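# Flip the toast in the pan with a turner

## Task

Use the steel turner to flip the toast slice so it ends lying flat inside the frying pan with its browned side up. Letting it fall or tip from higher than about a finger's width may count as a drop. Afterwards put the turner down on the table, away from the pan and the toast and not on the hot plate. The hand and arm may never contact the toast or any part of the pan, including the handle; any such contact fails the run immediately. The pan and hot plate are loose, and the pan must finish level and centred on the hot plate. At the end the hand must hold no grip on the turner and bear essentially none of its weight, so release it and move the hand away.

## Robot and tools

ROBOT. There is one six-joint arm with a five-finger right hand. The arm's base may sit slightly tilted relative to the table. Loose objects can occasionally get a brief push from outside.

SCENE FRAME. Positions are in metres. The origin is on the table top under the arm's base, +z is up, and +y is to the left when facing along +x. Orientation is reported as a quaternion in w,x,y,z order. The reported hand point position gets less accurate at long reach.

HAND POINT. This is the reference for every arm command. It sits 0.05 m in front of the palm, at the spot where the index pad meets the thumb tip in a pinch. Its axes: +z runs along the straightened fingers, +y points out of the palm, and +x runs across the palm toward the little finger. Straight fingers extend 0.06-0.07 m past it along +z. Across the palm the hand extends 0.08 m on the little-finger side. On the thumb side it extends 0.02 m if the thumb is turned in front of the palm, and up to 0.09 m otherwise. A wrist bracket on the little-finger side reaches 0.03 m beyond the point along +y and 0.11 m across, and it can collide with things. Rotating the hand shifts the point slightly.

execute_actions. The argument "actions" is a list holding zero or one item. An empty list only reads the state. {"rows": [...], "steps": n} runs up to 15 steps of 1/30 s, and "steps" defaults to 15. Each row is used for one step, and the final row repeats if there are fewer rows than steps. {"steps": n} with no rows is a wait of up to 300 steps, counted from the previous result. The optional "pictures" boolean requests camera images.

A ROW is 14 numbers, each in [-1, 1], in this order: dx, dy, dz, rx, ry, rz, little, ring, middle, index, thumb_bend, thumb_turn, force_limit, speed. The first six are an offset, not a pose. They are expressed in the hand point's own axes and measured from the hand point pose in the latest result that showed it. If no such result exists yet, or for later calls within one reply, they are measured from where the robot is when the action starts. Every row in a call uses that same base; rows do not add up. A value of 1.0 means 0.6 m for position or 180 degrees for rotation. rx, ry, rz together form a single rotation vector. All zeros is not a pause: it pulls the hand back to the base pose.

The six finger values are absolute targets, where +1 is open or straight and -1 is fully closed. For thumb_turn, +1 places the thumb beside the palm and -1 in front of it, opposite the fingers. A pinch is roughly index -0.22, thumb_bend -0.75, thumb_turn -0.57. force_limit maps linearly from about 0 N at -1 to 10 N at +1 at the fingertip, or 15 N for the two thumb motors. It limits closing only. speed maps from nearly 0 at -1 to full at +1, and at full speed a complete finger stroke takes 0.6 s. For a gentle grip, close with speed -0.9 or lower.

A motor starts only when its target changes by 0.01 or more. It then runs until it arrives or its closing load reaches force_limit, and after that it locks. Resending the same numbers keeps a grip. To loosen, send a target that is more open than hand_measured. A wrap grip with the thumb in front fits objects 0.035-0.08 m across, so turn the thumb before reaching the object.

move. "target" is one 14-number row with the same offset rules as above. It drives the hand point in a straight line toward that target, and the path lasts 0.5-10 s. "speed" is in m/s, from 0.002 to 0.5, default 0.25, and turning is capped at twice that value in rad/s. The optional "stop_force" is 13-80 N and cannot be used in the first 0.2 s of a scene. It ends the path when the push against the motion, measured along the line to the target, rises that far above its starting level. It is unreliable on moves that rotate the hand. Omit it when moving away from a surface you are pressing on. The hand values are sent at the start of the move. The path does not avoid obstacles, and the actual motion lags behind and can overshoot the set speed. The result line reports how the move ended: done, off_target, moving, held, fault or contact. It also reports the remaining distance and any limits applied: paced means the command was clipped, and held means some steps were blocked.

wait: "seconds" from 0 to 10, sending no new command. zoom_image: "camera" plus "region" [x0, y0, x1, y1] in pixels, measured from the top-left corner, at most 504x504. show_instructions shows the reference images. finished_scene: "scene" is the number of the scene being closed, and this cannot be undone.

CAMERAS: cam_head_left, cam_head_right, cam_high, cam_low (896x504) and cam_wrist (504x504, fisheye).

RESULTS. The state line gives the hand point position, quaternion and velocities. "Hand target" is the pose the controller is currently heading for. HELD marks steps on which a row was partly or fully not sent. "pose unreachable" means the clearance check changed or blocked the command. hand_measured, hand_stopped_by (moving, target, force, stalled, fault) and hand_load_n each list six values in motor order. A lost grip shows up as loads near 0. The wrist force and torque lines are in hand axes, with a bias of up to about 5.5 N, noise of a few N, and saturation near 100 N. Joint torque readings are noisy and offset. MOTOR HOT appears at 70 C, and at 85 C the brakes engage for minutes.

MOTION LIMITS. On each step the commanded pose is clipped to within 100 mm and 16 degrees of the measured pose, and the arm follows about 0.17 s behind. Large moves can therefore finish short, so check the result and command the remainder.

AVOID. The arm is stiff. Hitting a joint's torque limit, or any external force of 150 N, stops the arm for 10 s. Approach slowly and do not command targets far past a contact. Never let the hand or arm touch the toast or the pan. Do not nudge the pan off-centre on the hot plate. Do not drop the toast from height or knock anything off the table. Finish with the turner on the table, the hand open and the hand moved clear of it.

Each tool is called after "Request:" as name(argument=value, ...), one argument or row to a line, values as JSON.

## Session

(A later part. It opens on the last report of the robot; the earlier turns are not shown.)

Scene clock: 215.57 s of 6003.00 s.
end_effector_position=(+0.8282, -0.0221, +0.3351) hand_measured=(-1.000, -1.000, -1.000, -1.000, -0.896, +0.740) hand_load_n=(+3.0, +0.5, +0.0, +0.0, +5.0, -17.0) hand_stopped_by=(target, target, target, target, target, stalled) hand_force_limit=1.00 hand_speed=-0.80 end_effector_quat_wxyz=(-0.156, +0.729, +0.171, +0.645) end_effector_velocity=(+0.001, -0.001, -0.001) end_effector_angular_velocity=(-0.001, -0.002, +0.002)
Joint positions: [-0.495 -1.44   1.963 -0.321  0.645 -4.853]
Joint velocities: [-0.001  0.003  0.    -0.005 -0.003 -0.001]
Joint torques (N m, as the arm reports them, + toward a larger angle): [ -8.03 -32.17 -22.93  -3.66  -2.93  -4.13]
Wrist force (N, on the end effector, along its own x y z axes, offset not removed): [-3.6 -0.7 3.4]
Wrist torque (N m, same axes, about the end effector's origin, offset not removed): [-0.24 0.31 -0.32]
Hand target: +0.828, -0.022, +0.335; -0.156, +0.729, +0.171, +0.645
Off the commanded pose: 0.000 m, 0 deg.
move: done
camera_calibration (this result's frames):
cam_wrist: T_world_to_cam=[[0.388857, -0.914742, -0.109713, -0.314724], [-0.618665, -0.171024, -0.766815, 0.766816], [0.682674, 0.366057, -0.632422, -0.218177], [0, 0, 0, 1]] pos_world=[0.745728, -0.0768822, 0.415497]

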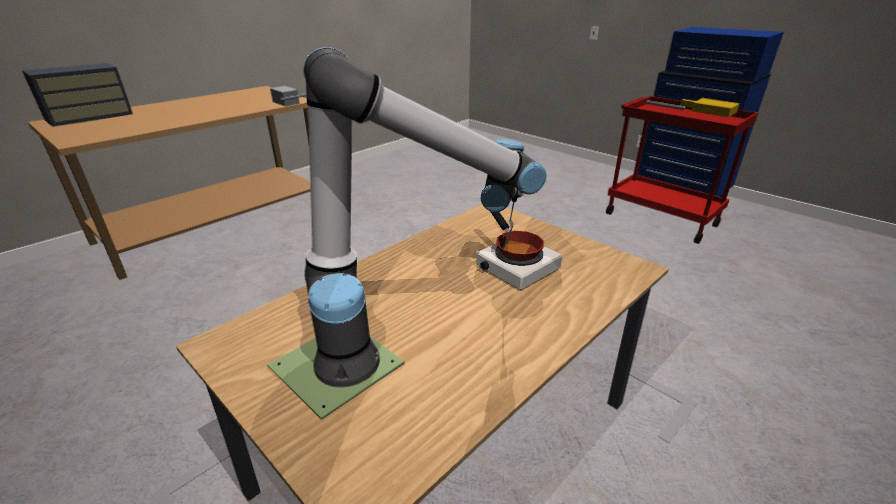

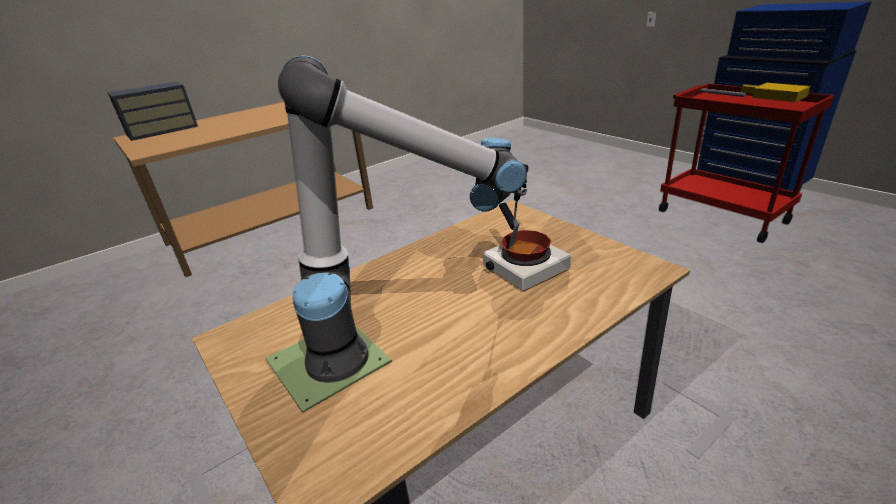

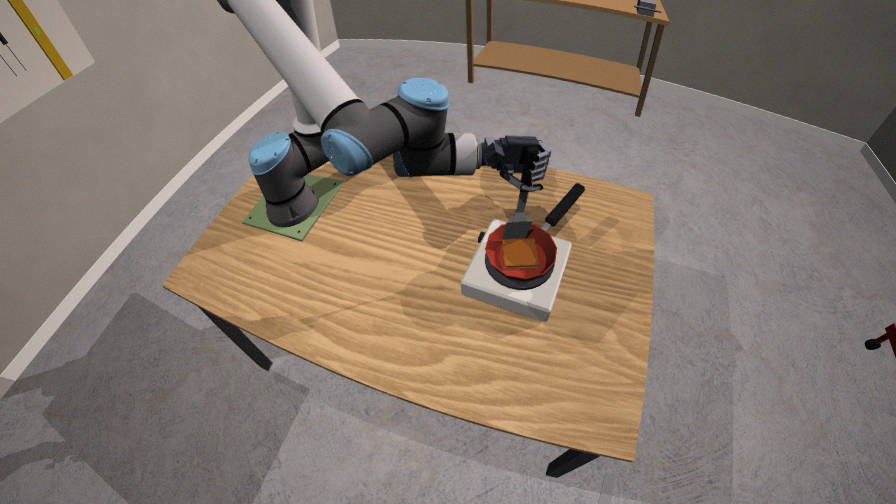

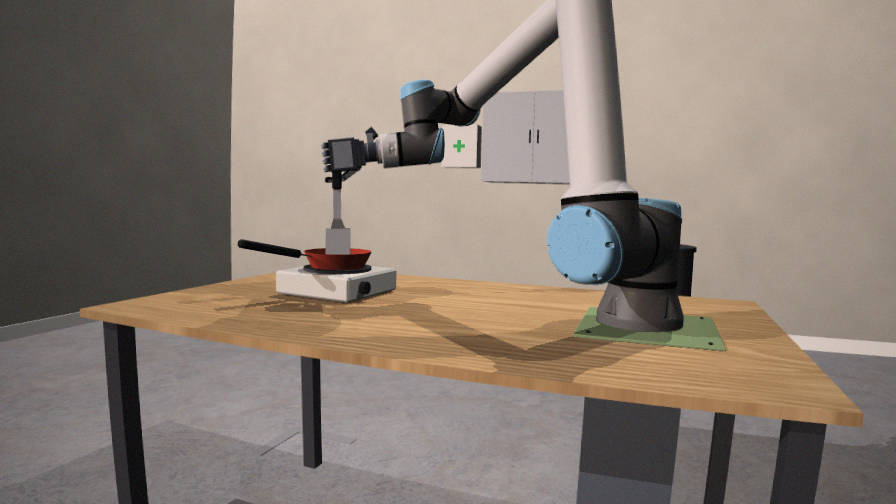

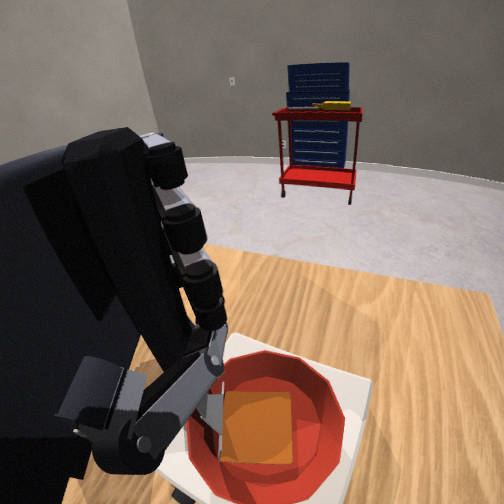

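Request:
move(
  target=[-0.004,0.015,0,0,0,0,-1,-1,-1,-1,-0.9,1,1,-0.8],
  speed=0.01,
)

Request:
move(
  target=[0.13,-0.01,-0.016,0,0,0,-1,-1,-1,-1,-0.9,1,1,-0.8],
  speed=0.08,
)

Request:
move(
  target=[-0.06,-0.07,-0.5,-0.15,0,0.018,-1,-1,-1,-1,-0.9,1,1,-0.8],
)

Request:
move(
  target=[-0.3,0,0.036,0.052,0,0.433,-1,-1,-1,-1,-0.9,1,1,-0.8],
)

Request:
move(
  target=[-0.055,0.26,0.007,-0.2,0,0,-1,-1,-1,-1,-0.9,1,1,-0.8],
  speed=0.15,
)

Scene clock: 221.07 s of 6003.00 s.
end_effector_position=(+0.8319, -0.0300, +0.3328) hand_measured=(-0.998, -1.000, -1.000, -1.000, -0.896, +0.740) hand_load_n=(+10.0, +4.5, +0.0, +0.0, +4.0, -14.0) hand_stopped_by=(target, target, target, target, target, stalled) hand_force_limit=1.00 hand_speed=-0.80 end_effector_quat_wxyz=(-0.156, +0.729, +0.171, +0.645) end_effector_velocity=(+0.001, -0.003, -0.001) end_effector_angular_velocity=(-0.001, -0.000, -0.002)
Joint positions: [-0.504 -1.43   1.956 -0.321  0.636 -4.856]
Joint velocities: [-0.003  0.003 -0.003  0.    -0.    -0.002]
Joint torques (N m, as the arm reports them, + toward a larger angle): [-12.38 -21.27 -43.27  -4.07  -1.18  -5.65]
Wrist force (N, on the end effector, along its own x y z axes, offset not removed): [10.6 -4.2 3.6]
Wrist torque (N m, same axes, about the end effector's origin, offset not removed): [-0.02 -0.41 2.04]
Hand target: +0.832, -0.030, +0.333; -0.156, +0.729, +0.171, +0.645
Off the commanded pose: 0.000 m, 0 deg.
After step 90, 1.37 s passed at rest.
move: done
camera_calibration (this result's frames):
cam_wrist: T_world_to_cam=[[0.388888, -0.91473, -0.109704, -0.323646], [-0.618628, -0.171036, -0.766842, 0.765931], [0.68269, 0.366081, -0.632391, -0.219308], [0, 0, 0, 1]] pos_world=[0.749408, -0.0847622, 0.413154]

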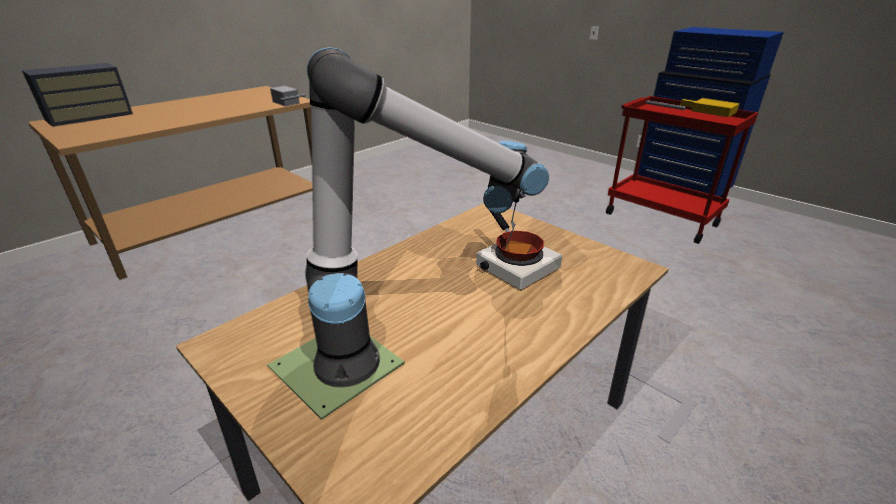

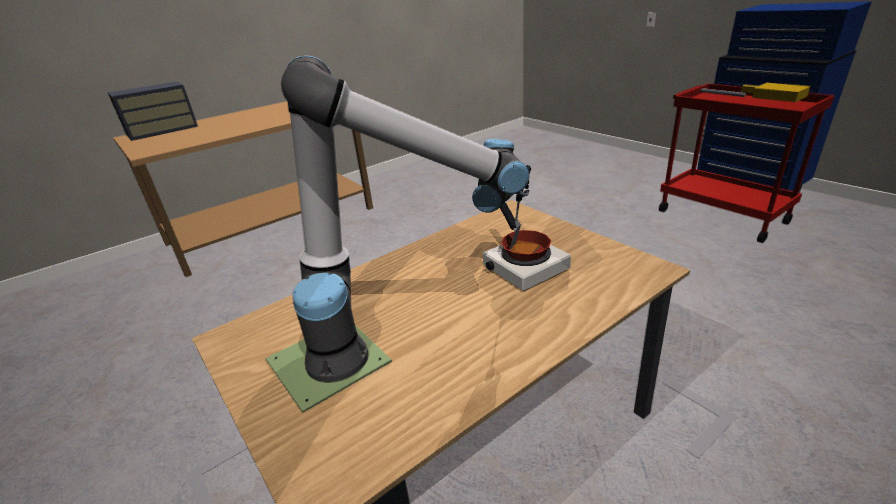

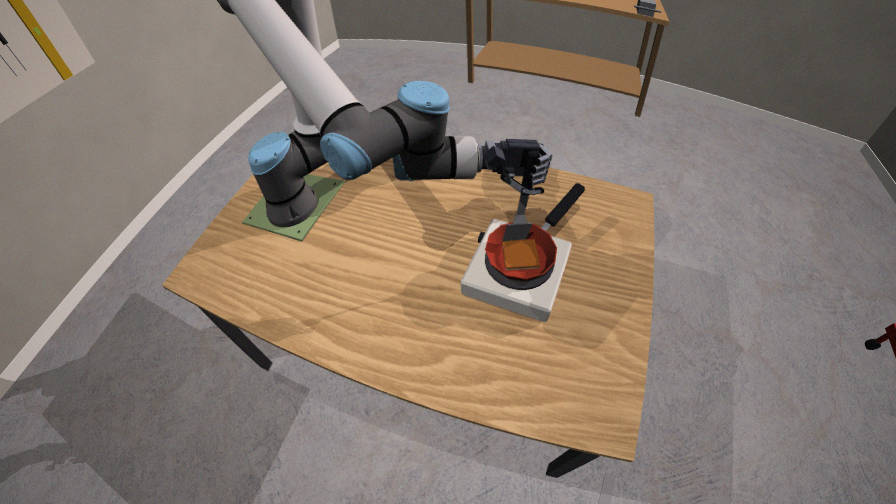

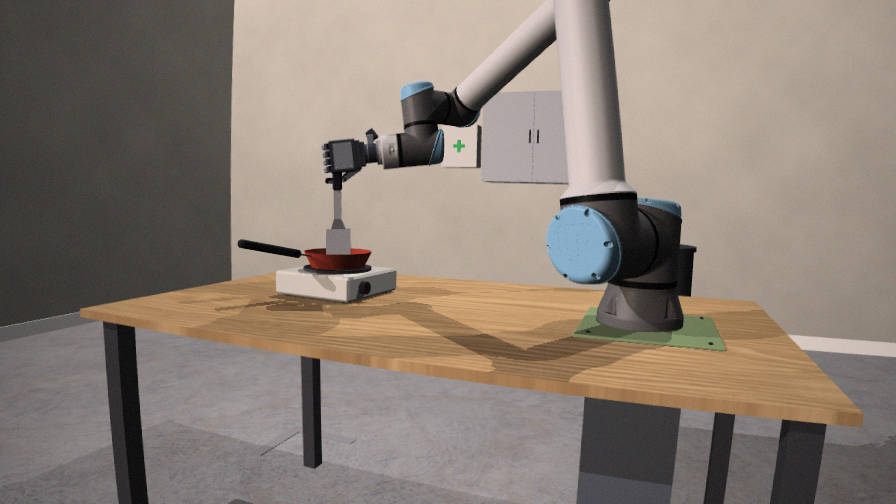

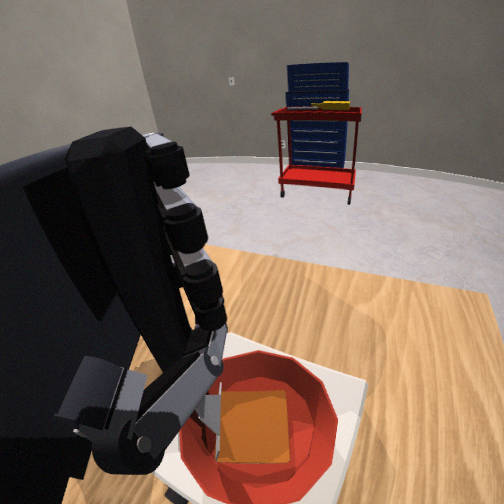

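Scene clock: 222.53 s of 6003.00 s.
end_effector_position=(+0.8293, -0.0252, +0.4111) hand_measured=(-1.000, -1.000, -1.000, -1.000, -0.896, +0.740) hand_load_n=(+3.0, +0.5, +0.0, +0.0, +4.5, -17.5) hand_stopped_by=(target, target, target, target, target, stalled) hand_force_limit=1.00 hand_speed=-0.80 end_effector_quat_wxyz=(-0.156, +0.729, +0.171, +0.645) end_effector_velocity=(+0.000, -0.001, +0.002) end_effector_angular_velocity=(-0.001, +0.001, -0.003)
Joint positions: [-0.5   -1.494  1.876 -0.178  0.64  -4.855]
Joint velocities: [ 0.    -0.001 -0.003  0.005  0.003 -0.   ]
Joint torques (N m, as the arm reports them, + toward a larger angle): [ 11.65 -63.3  -50.79   1.97   1.87  -4.94]
Wrist force (N, on the end effector, along its own x y z axes, offset not removed): [-4.5 1.3 2.7]
Wrist torque (N m, same axes, about the end effector's origin, offset not removed): [0.09 0.39 -0.50]
Hand target: +0.829, -0.025, +0.411; -0.156, +0.729, +0.171, +0.645
Off the commanded pose: 0.000 m, 0 deg.
move: done
camera_calibration (this result's frames):
cam_wrist: T_world_to_cam=[[0.388876, -0.91473, -0.109743, -0.309645], [-0.618611, -0.170984, -0.766867, 0.825186], [0.682712, 0.366105, -0.632354, -0.169796], [0, 0, 0, 1]] pos_world=[0.746804, -0.0799848, 0.491455]

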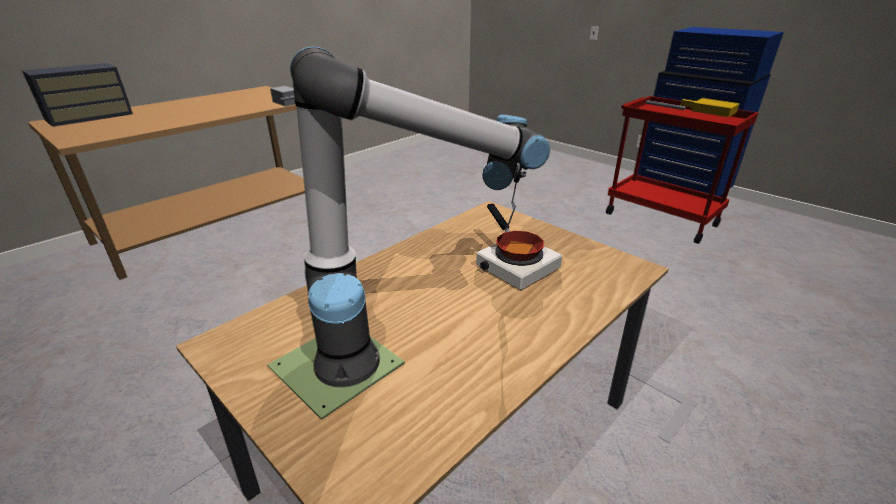

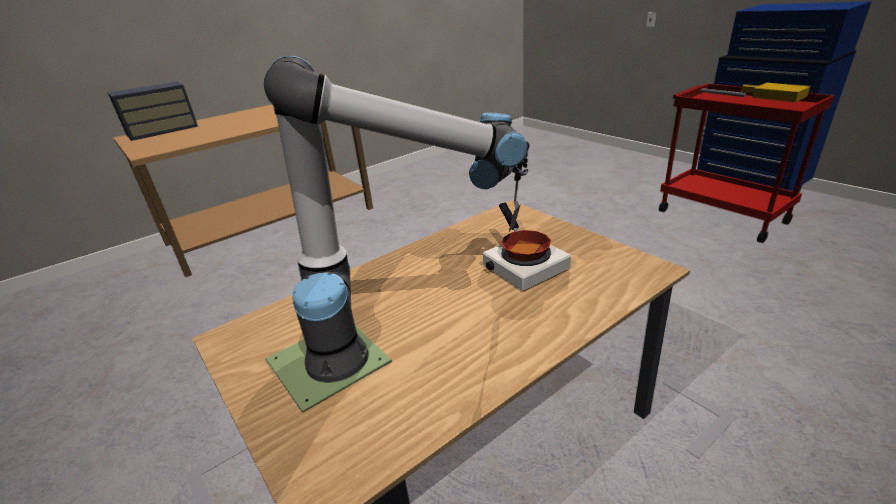

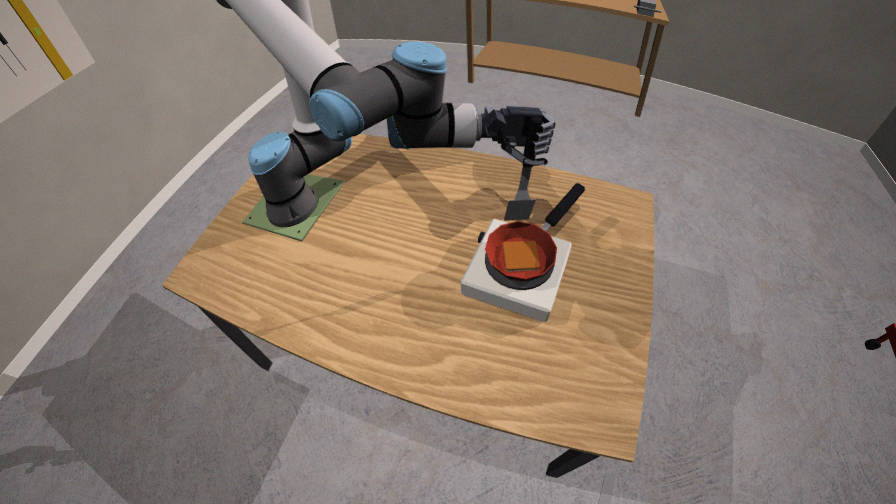

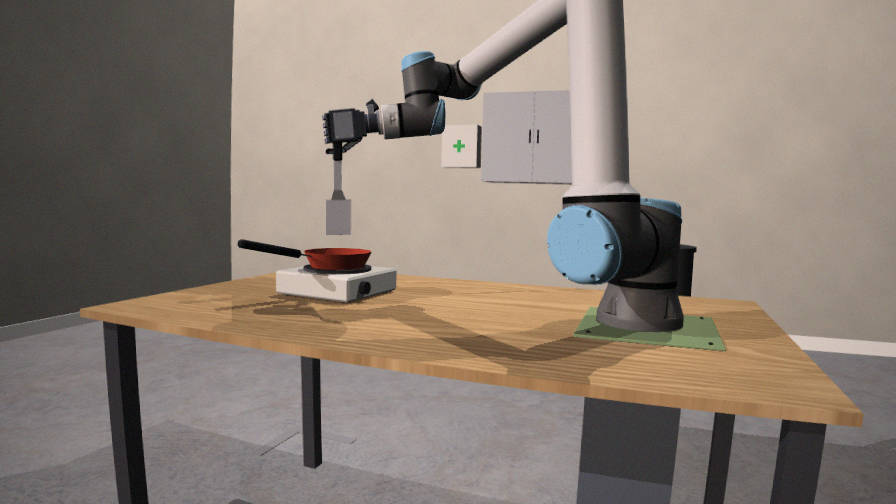

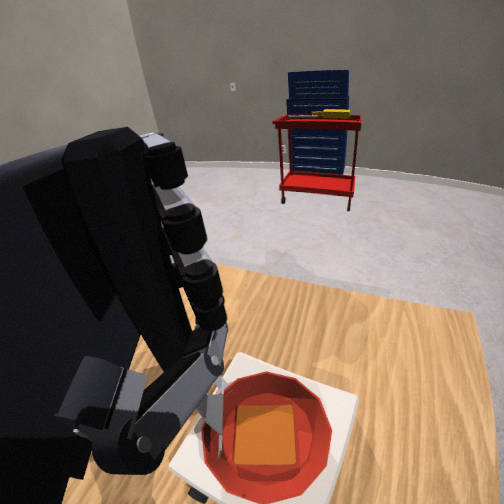

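Scene clock: 224.50 s of 6003.00 s.
end_effector_position=(+0.5410, -0.1240, +0.4115) hand_measured=(-1.000, -1.000, -1.000, -1.000, -0.896, +0.740) hand_load_n=(+3.0, +0.5, +0.0, +0.0, +4.5, -17.5) hand_stopped_by=(target, target, target, target, target, stalled) hand_force_limit=1.00 hand_speed=-0.80 end_effector_quat_wxyz=(-0.000, +0.749, -0.005, +0.662) end_effector_velocity=(-0.002, -0.001, +0.000) end_effector_angular_velocity=(-0.001, -0.000, -0.001)
Joint positions: [-0.907 -2.079  2.315 -0.036  0.708 -4.846]
Joint velocities: [-0.009 -0.005  0.002  0.004 -0.008 -0.003]
Joint torques (N m, as the arm reports them, + toward a larger angle): [ -7.81 -13.46 -28.06   1.56  -3.38  -4.14]
Wrist force (N, on the end effector, along its own x y z axes, offset not removed): [-1.3 1.6 2.5]
Wrist torque (N m, same axes, about the end effector's origin, offset not removed): [0.10 -0.18 -0.19]
Hand target: +0.541, -0.124, +0.412; -0.000, +0.749, -0.005, +0.662
Off the commanded pose: 0.000 m, 0 deg.
move: done
camera_calibration (this result's frames):
cam_wrist: T_world_to_cam=[[-0.072338, -0.991406, -0.108997, -0.048201], [-0.630373, 0.130135, -0.765307, 0.673327], [0.772915, 0.0133483, -0.63437, -0.0282424], [0, 0, 0, 1]] pos_world=[0.442789, -0.135033, 0.492132]

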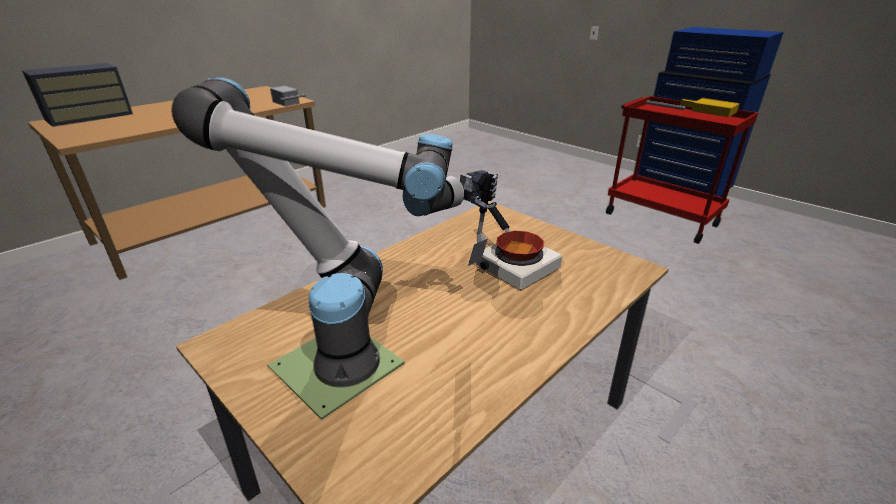

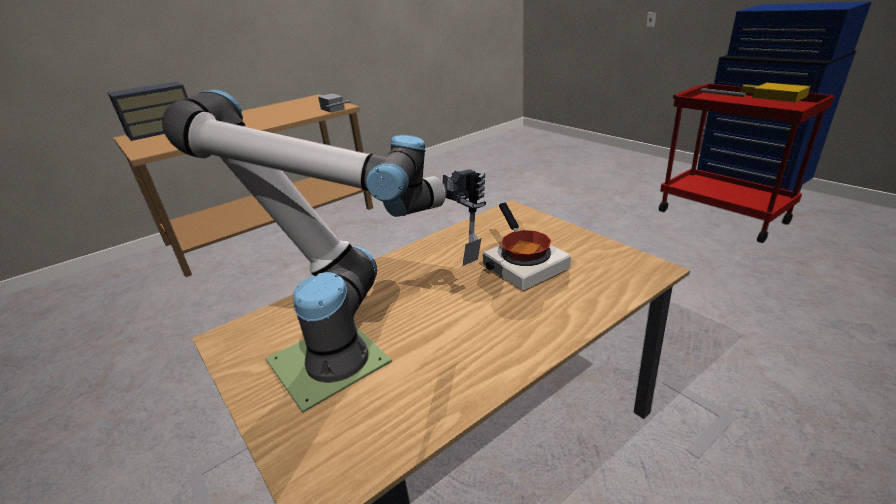

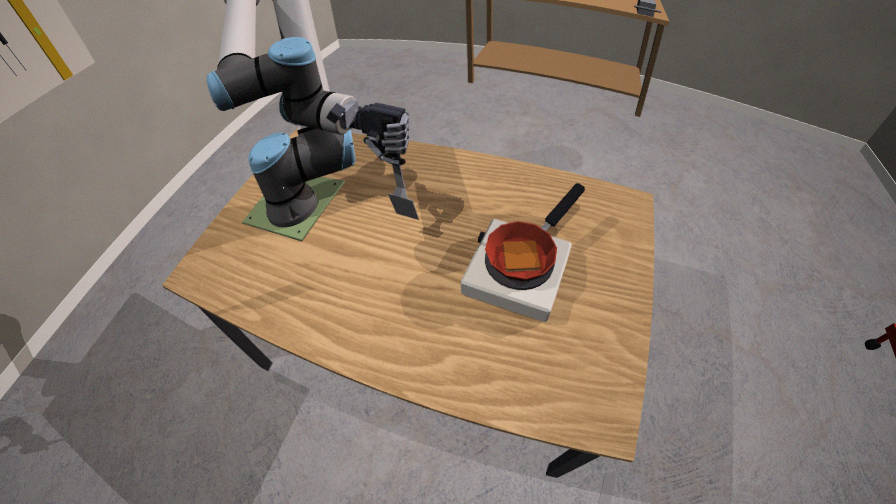

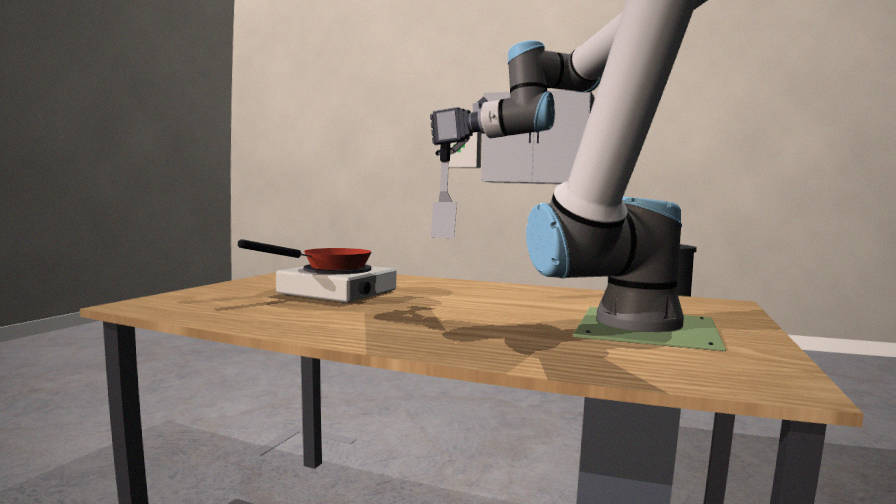

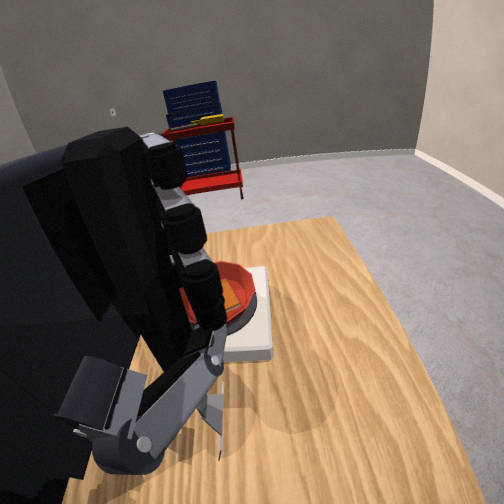

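Scene clock: 227.83 s of 6003.00 s.
end_effector_position=(+0.5405, -0.1227, +0.2307) hand_measured=(-1.000, -1.000, -1.000, -1.000, -0.896, +0.740) hand_load_n=(+2.5, +0.5, +0.0, +0.0, +4.5, -18.0) hand_stopped_by=(target, target, target, target, target, stalled) hand_force_limit=1.00 hand_speed=-0.80 end_effector_quat_wxyz=(-0.472, +0.578, -0.424, +0.513) end_effector_velocity=(+0.000, -0.000, -0.002) end_effector_angular_velocity=(+0.013, -0.008, -0.002)
Joint positions: [-1.14  -1.814  2.506 -0.597  0.351 -3.412]
Joint velocities: [-0.002  0.     0.01  -0.039 -0.001  0.039]
Joint torques (N m, as the arm reports them, + toward a larger angle): [ -7.85  -9.59 -19.68  -2.88  -2.63   3.47]
Wrist force (N, on the end effector, along its own x y z axes, offset not removed): [-2.4 3.4 3.7]
Wrist torque (N m, same axes, about the end effector's origin, offset not removed): [0.03 0.05 -0.42]
Hand target: +0.540, -0.123, +0.231; -0.473, +0.577, -0.424, +0.513
Off the commanded pose: 0.000 m, 0 deg.
move: done
camera_calibration (this result's frames):
cam_wrist: T_world_to_cam=[[-0.0701533, -0.0912527, -0.993354, 0.246678], [-0.623506, 0.781326, -0.0277415, 0.440485], [0.778665, 0.617416, -0.111709, -0.192079], [0, 0, 0, 1]] pos_world=[0.441516, -0.20306, 0.235801]

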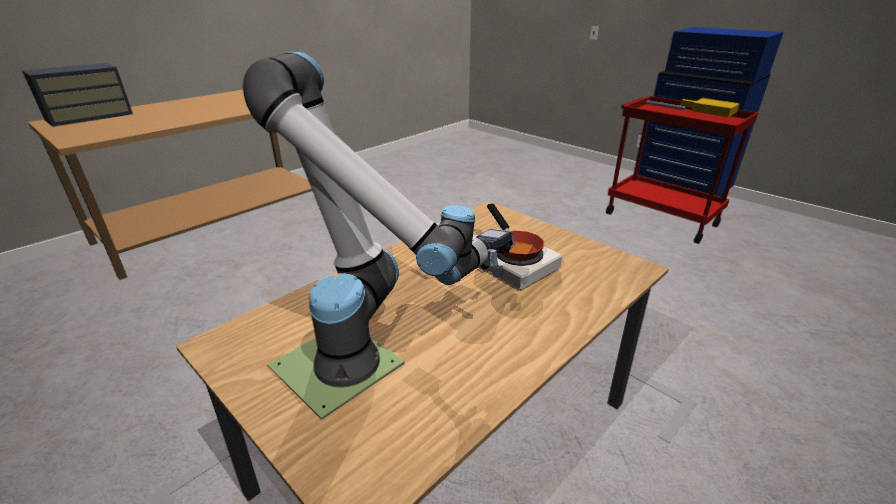

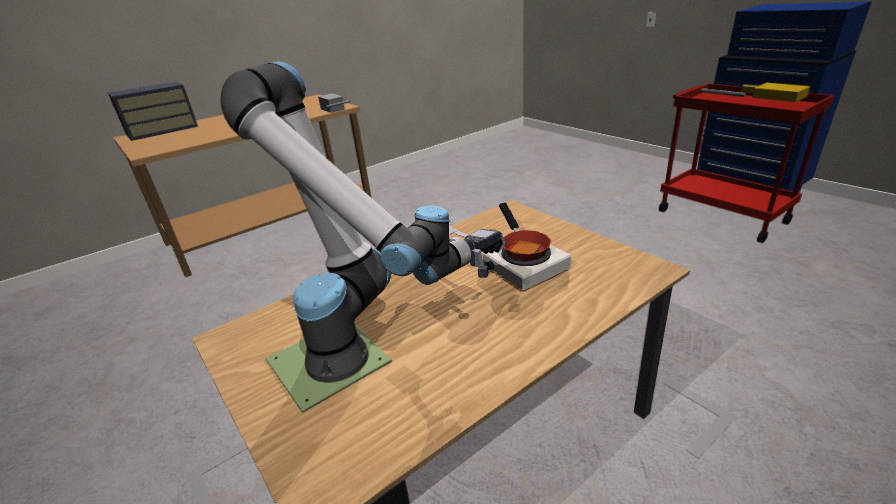

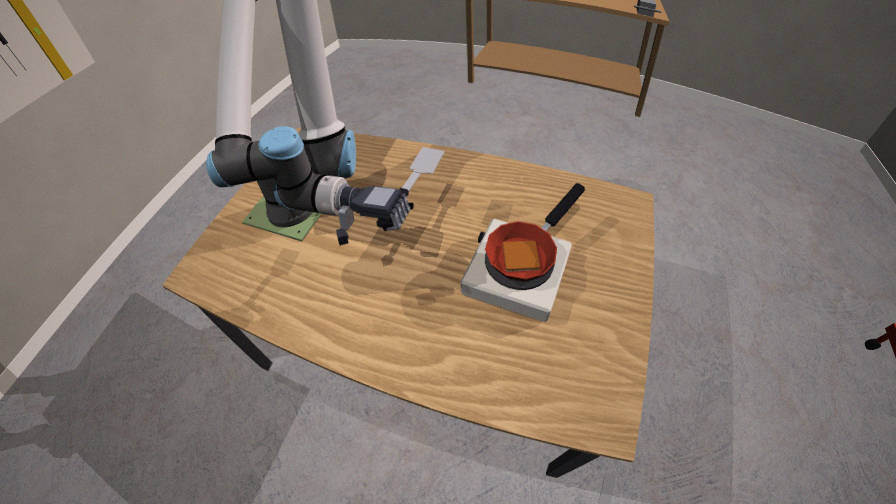

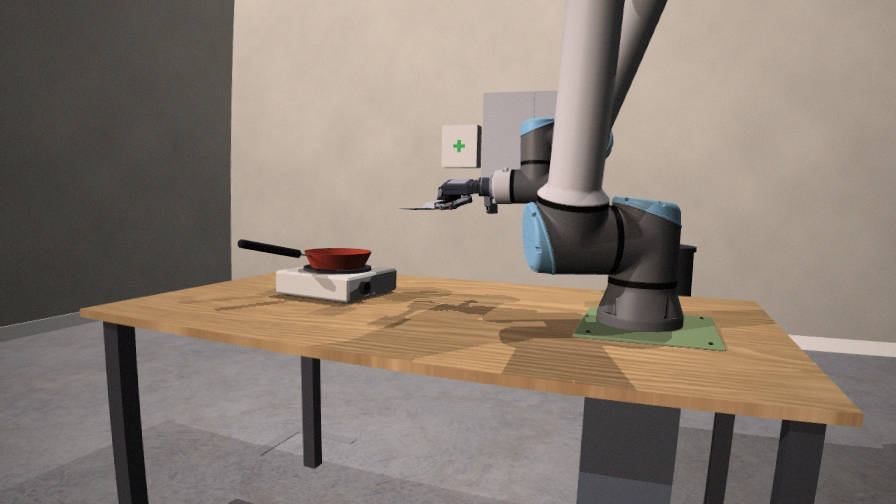

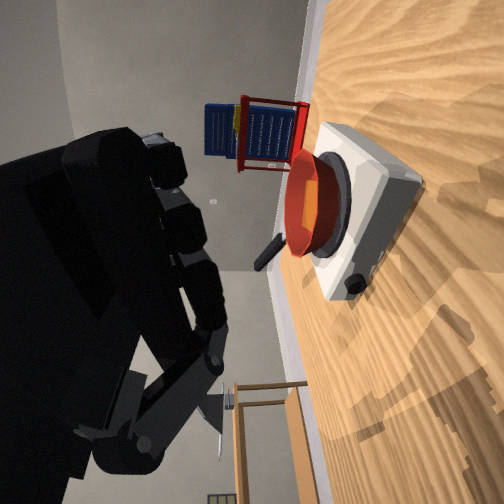

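Scene clock: 230.43 s of 6003.00 s.
end_effector_position=(+0.5397, -0.1205, +0.0714) hand_measured=(-1.000, -1.000, -1.000, -1.000, -0.896, +0.740) hand_load_n=(+2.0, +0.0, +0.0, +0.0, +4.5, -18.0) hand_stopped_by=(target, target, target, target, target, stalled) hand_force_limit=1.00 hand_speed=-0.80 end_effector_quat_wxyz=(-0.271, +0.695, -0.562, +0.357) end_effector_velocity=(+0.001, -0.001, -0.002) end_effector_angular_velocity=(-0.002, +0.007, -0.002)
Joint positions: [-0.842 -1.46   2.328 -0.045  0.969 -3.918]
Joint velocities: [ 0.005  0.006 -0.003  0.     0.01   0.001]
Joint torques (N m, as the arm reports them, + toward a larger angle): [ 16.73 -19.36 -38.88   5.47   1.35   3.91]
Wrist force (N, on the end effector, along its own x y z axes, offset not removed): [-0.5 4.0 3.0]
Wrist torque (N m, same axes, about the end effector's origin, offset not removed): [0.34 -0.04 -0.34]
Hand target: +0.540, -0.120, +0.071; -0.270, +0.696, -0.562, +0.357
Off the commanded pose: 0.000 m, 0 deg.
move: done
camera_calibration (this result's frames):
cam_wrist: T_world_to_cam=[[-0.638339, -0.112477, -0.761494, 0.376097], [-0.450672, 0.8566, 0.25126, 0.329685], [0.624034, 0.503573, -0.597491, -0.106246], [0, 0, 0, 1]] pos_world=[0.454958, -0.186603, 0.140078]

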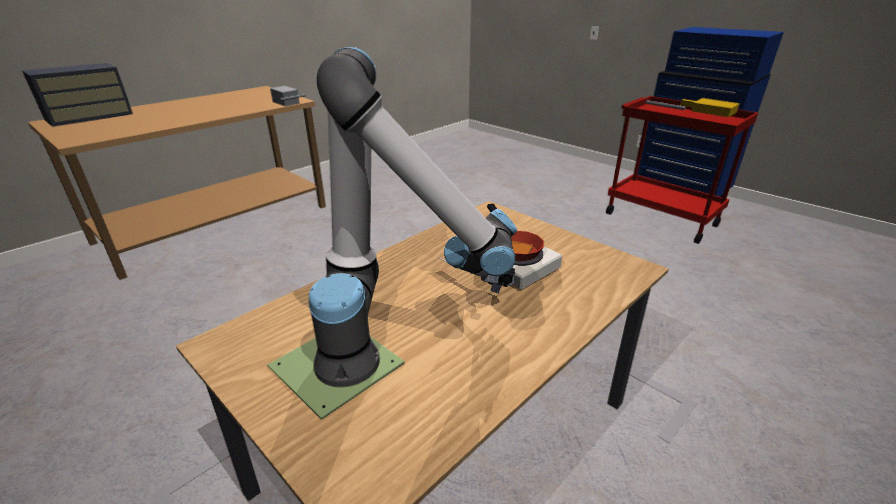

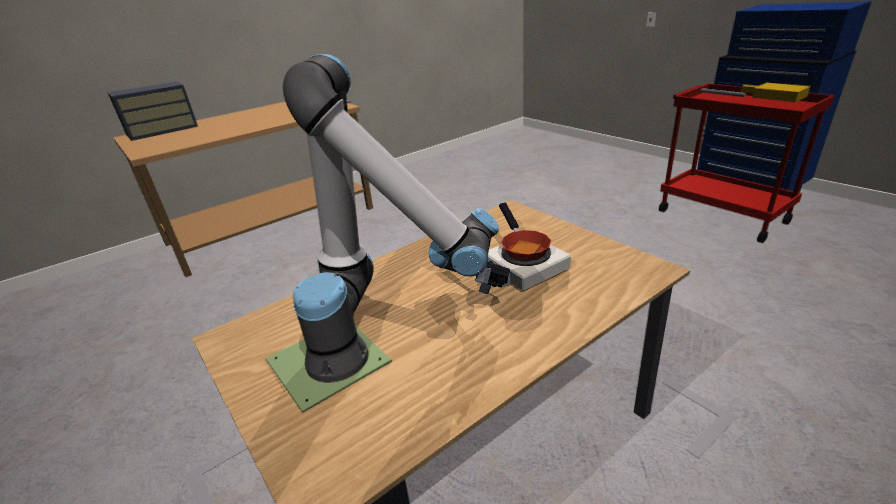

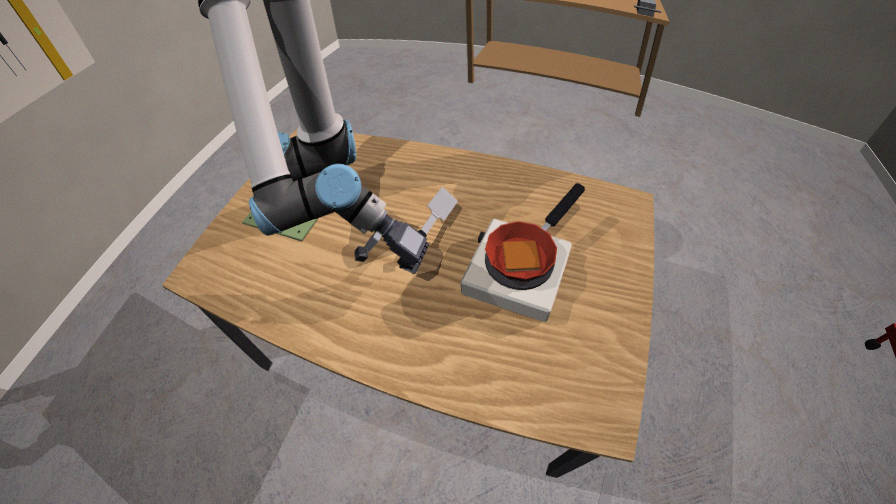

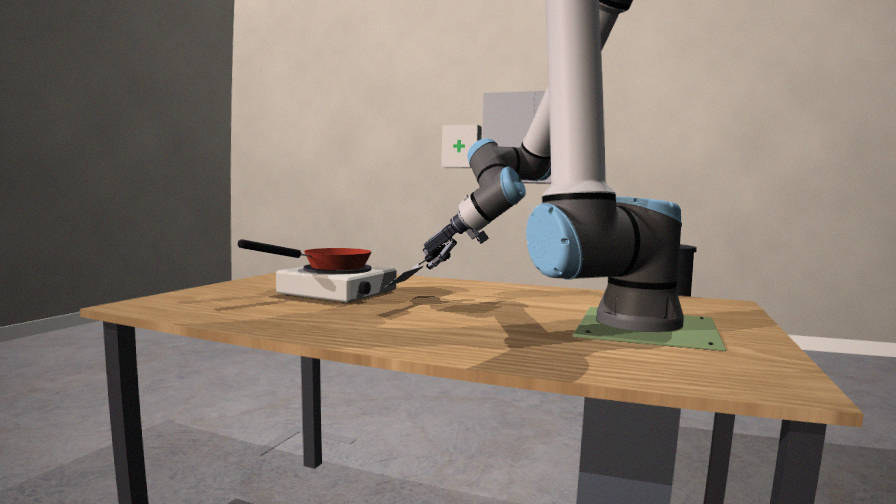

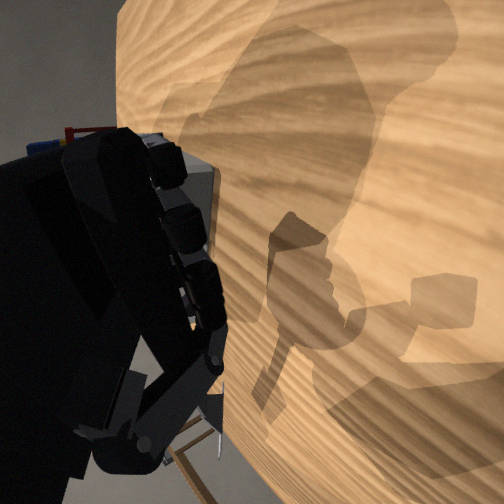

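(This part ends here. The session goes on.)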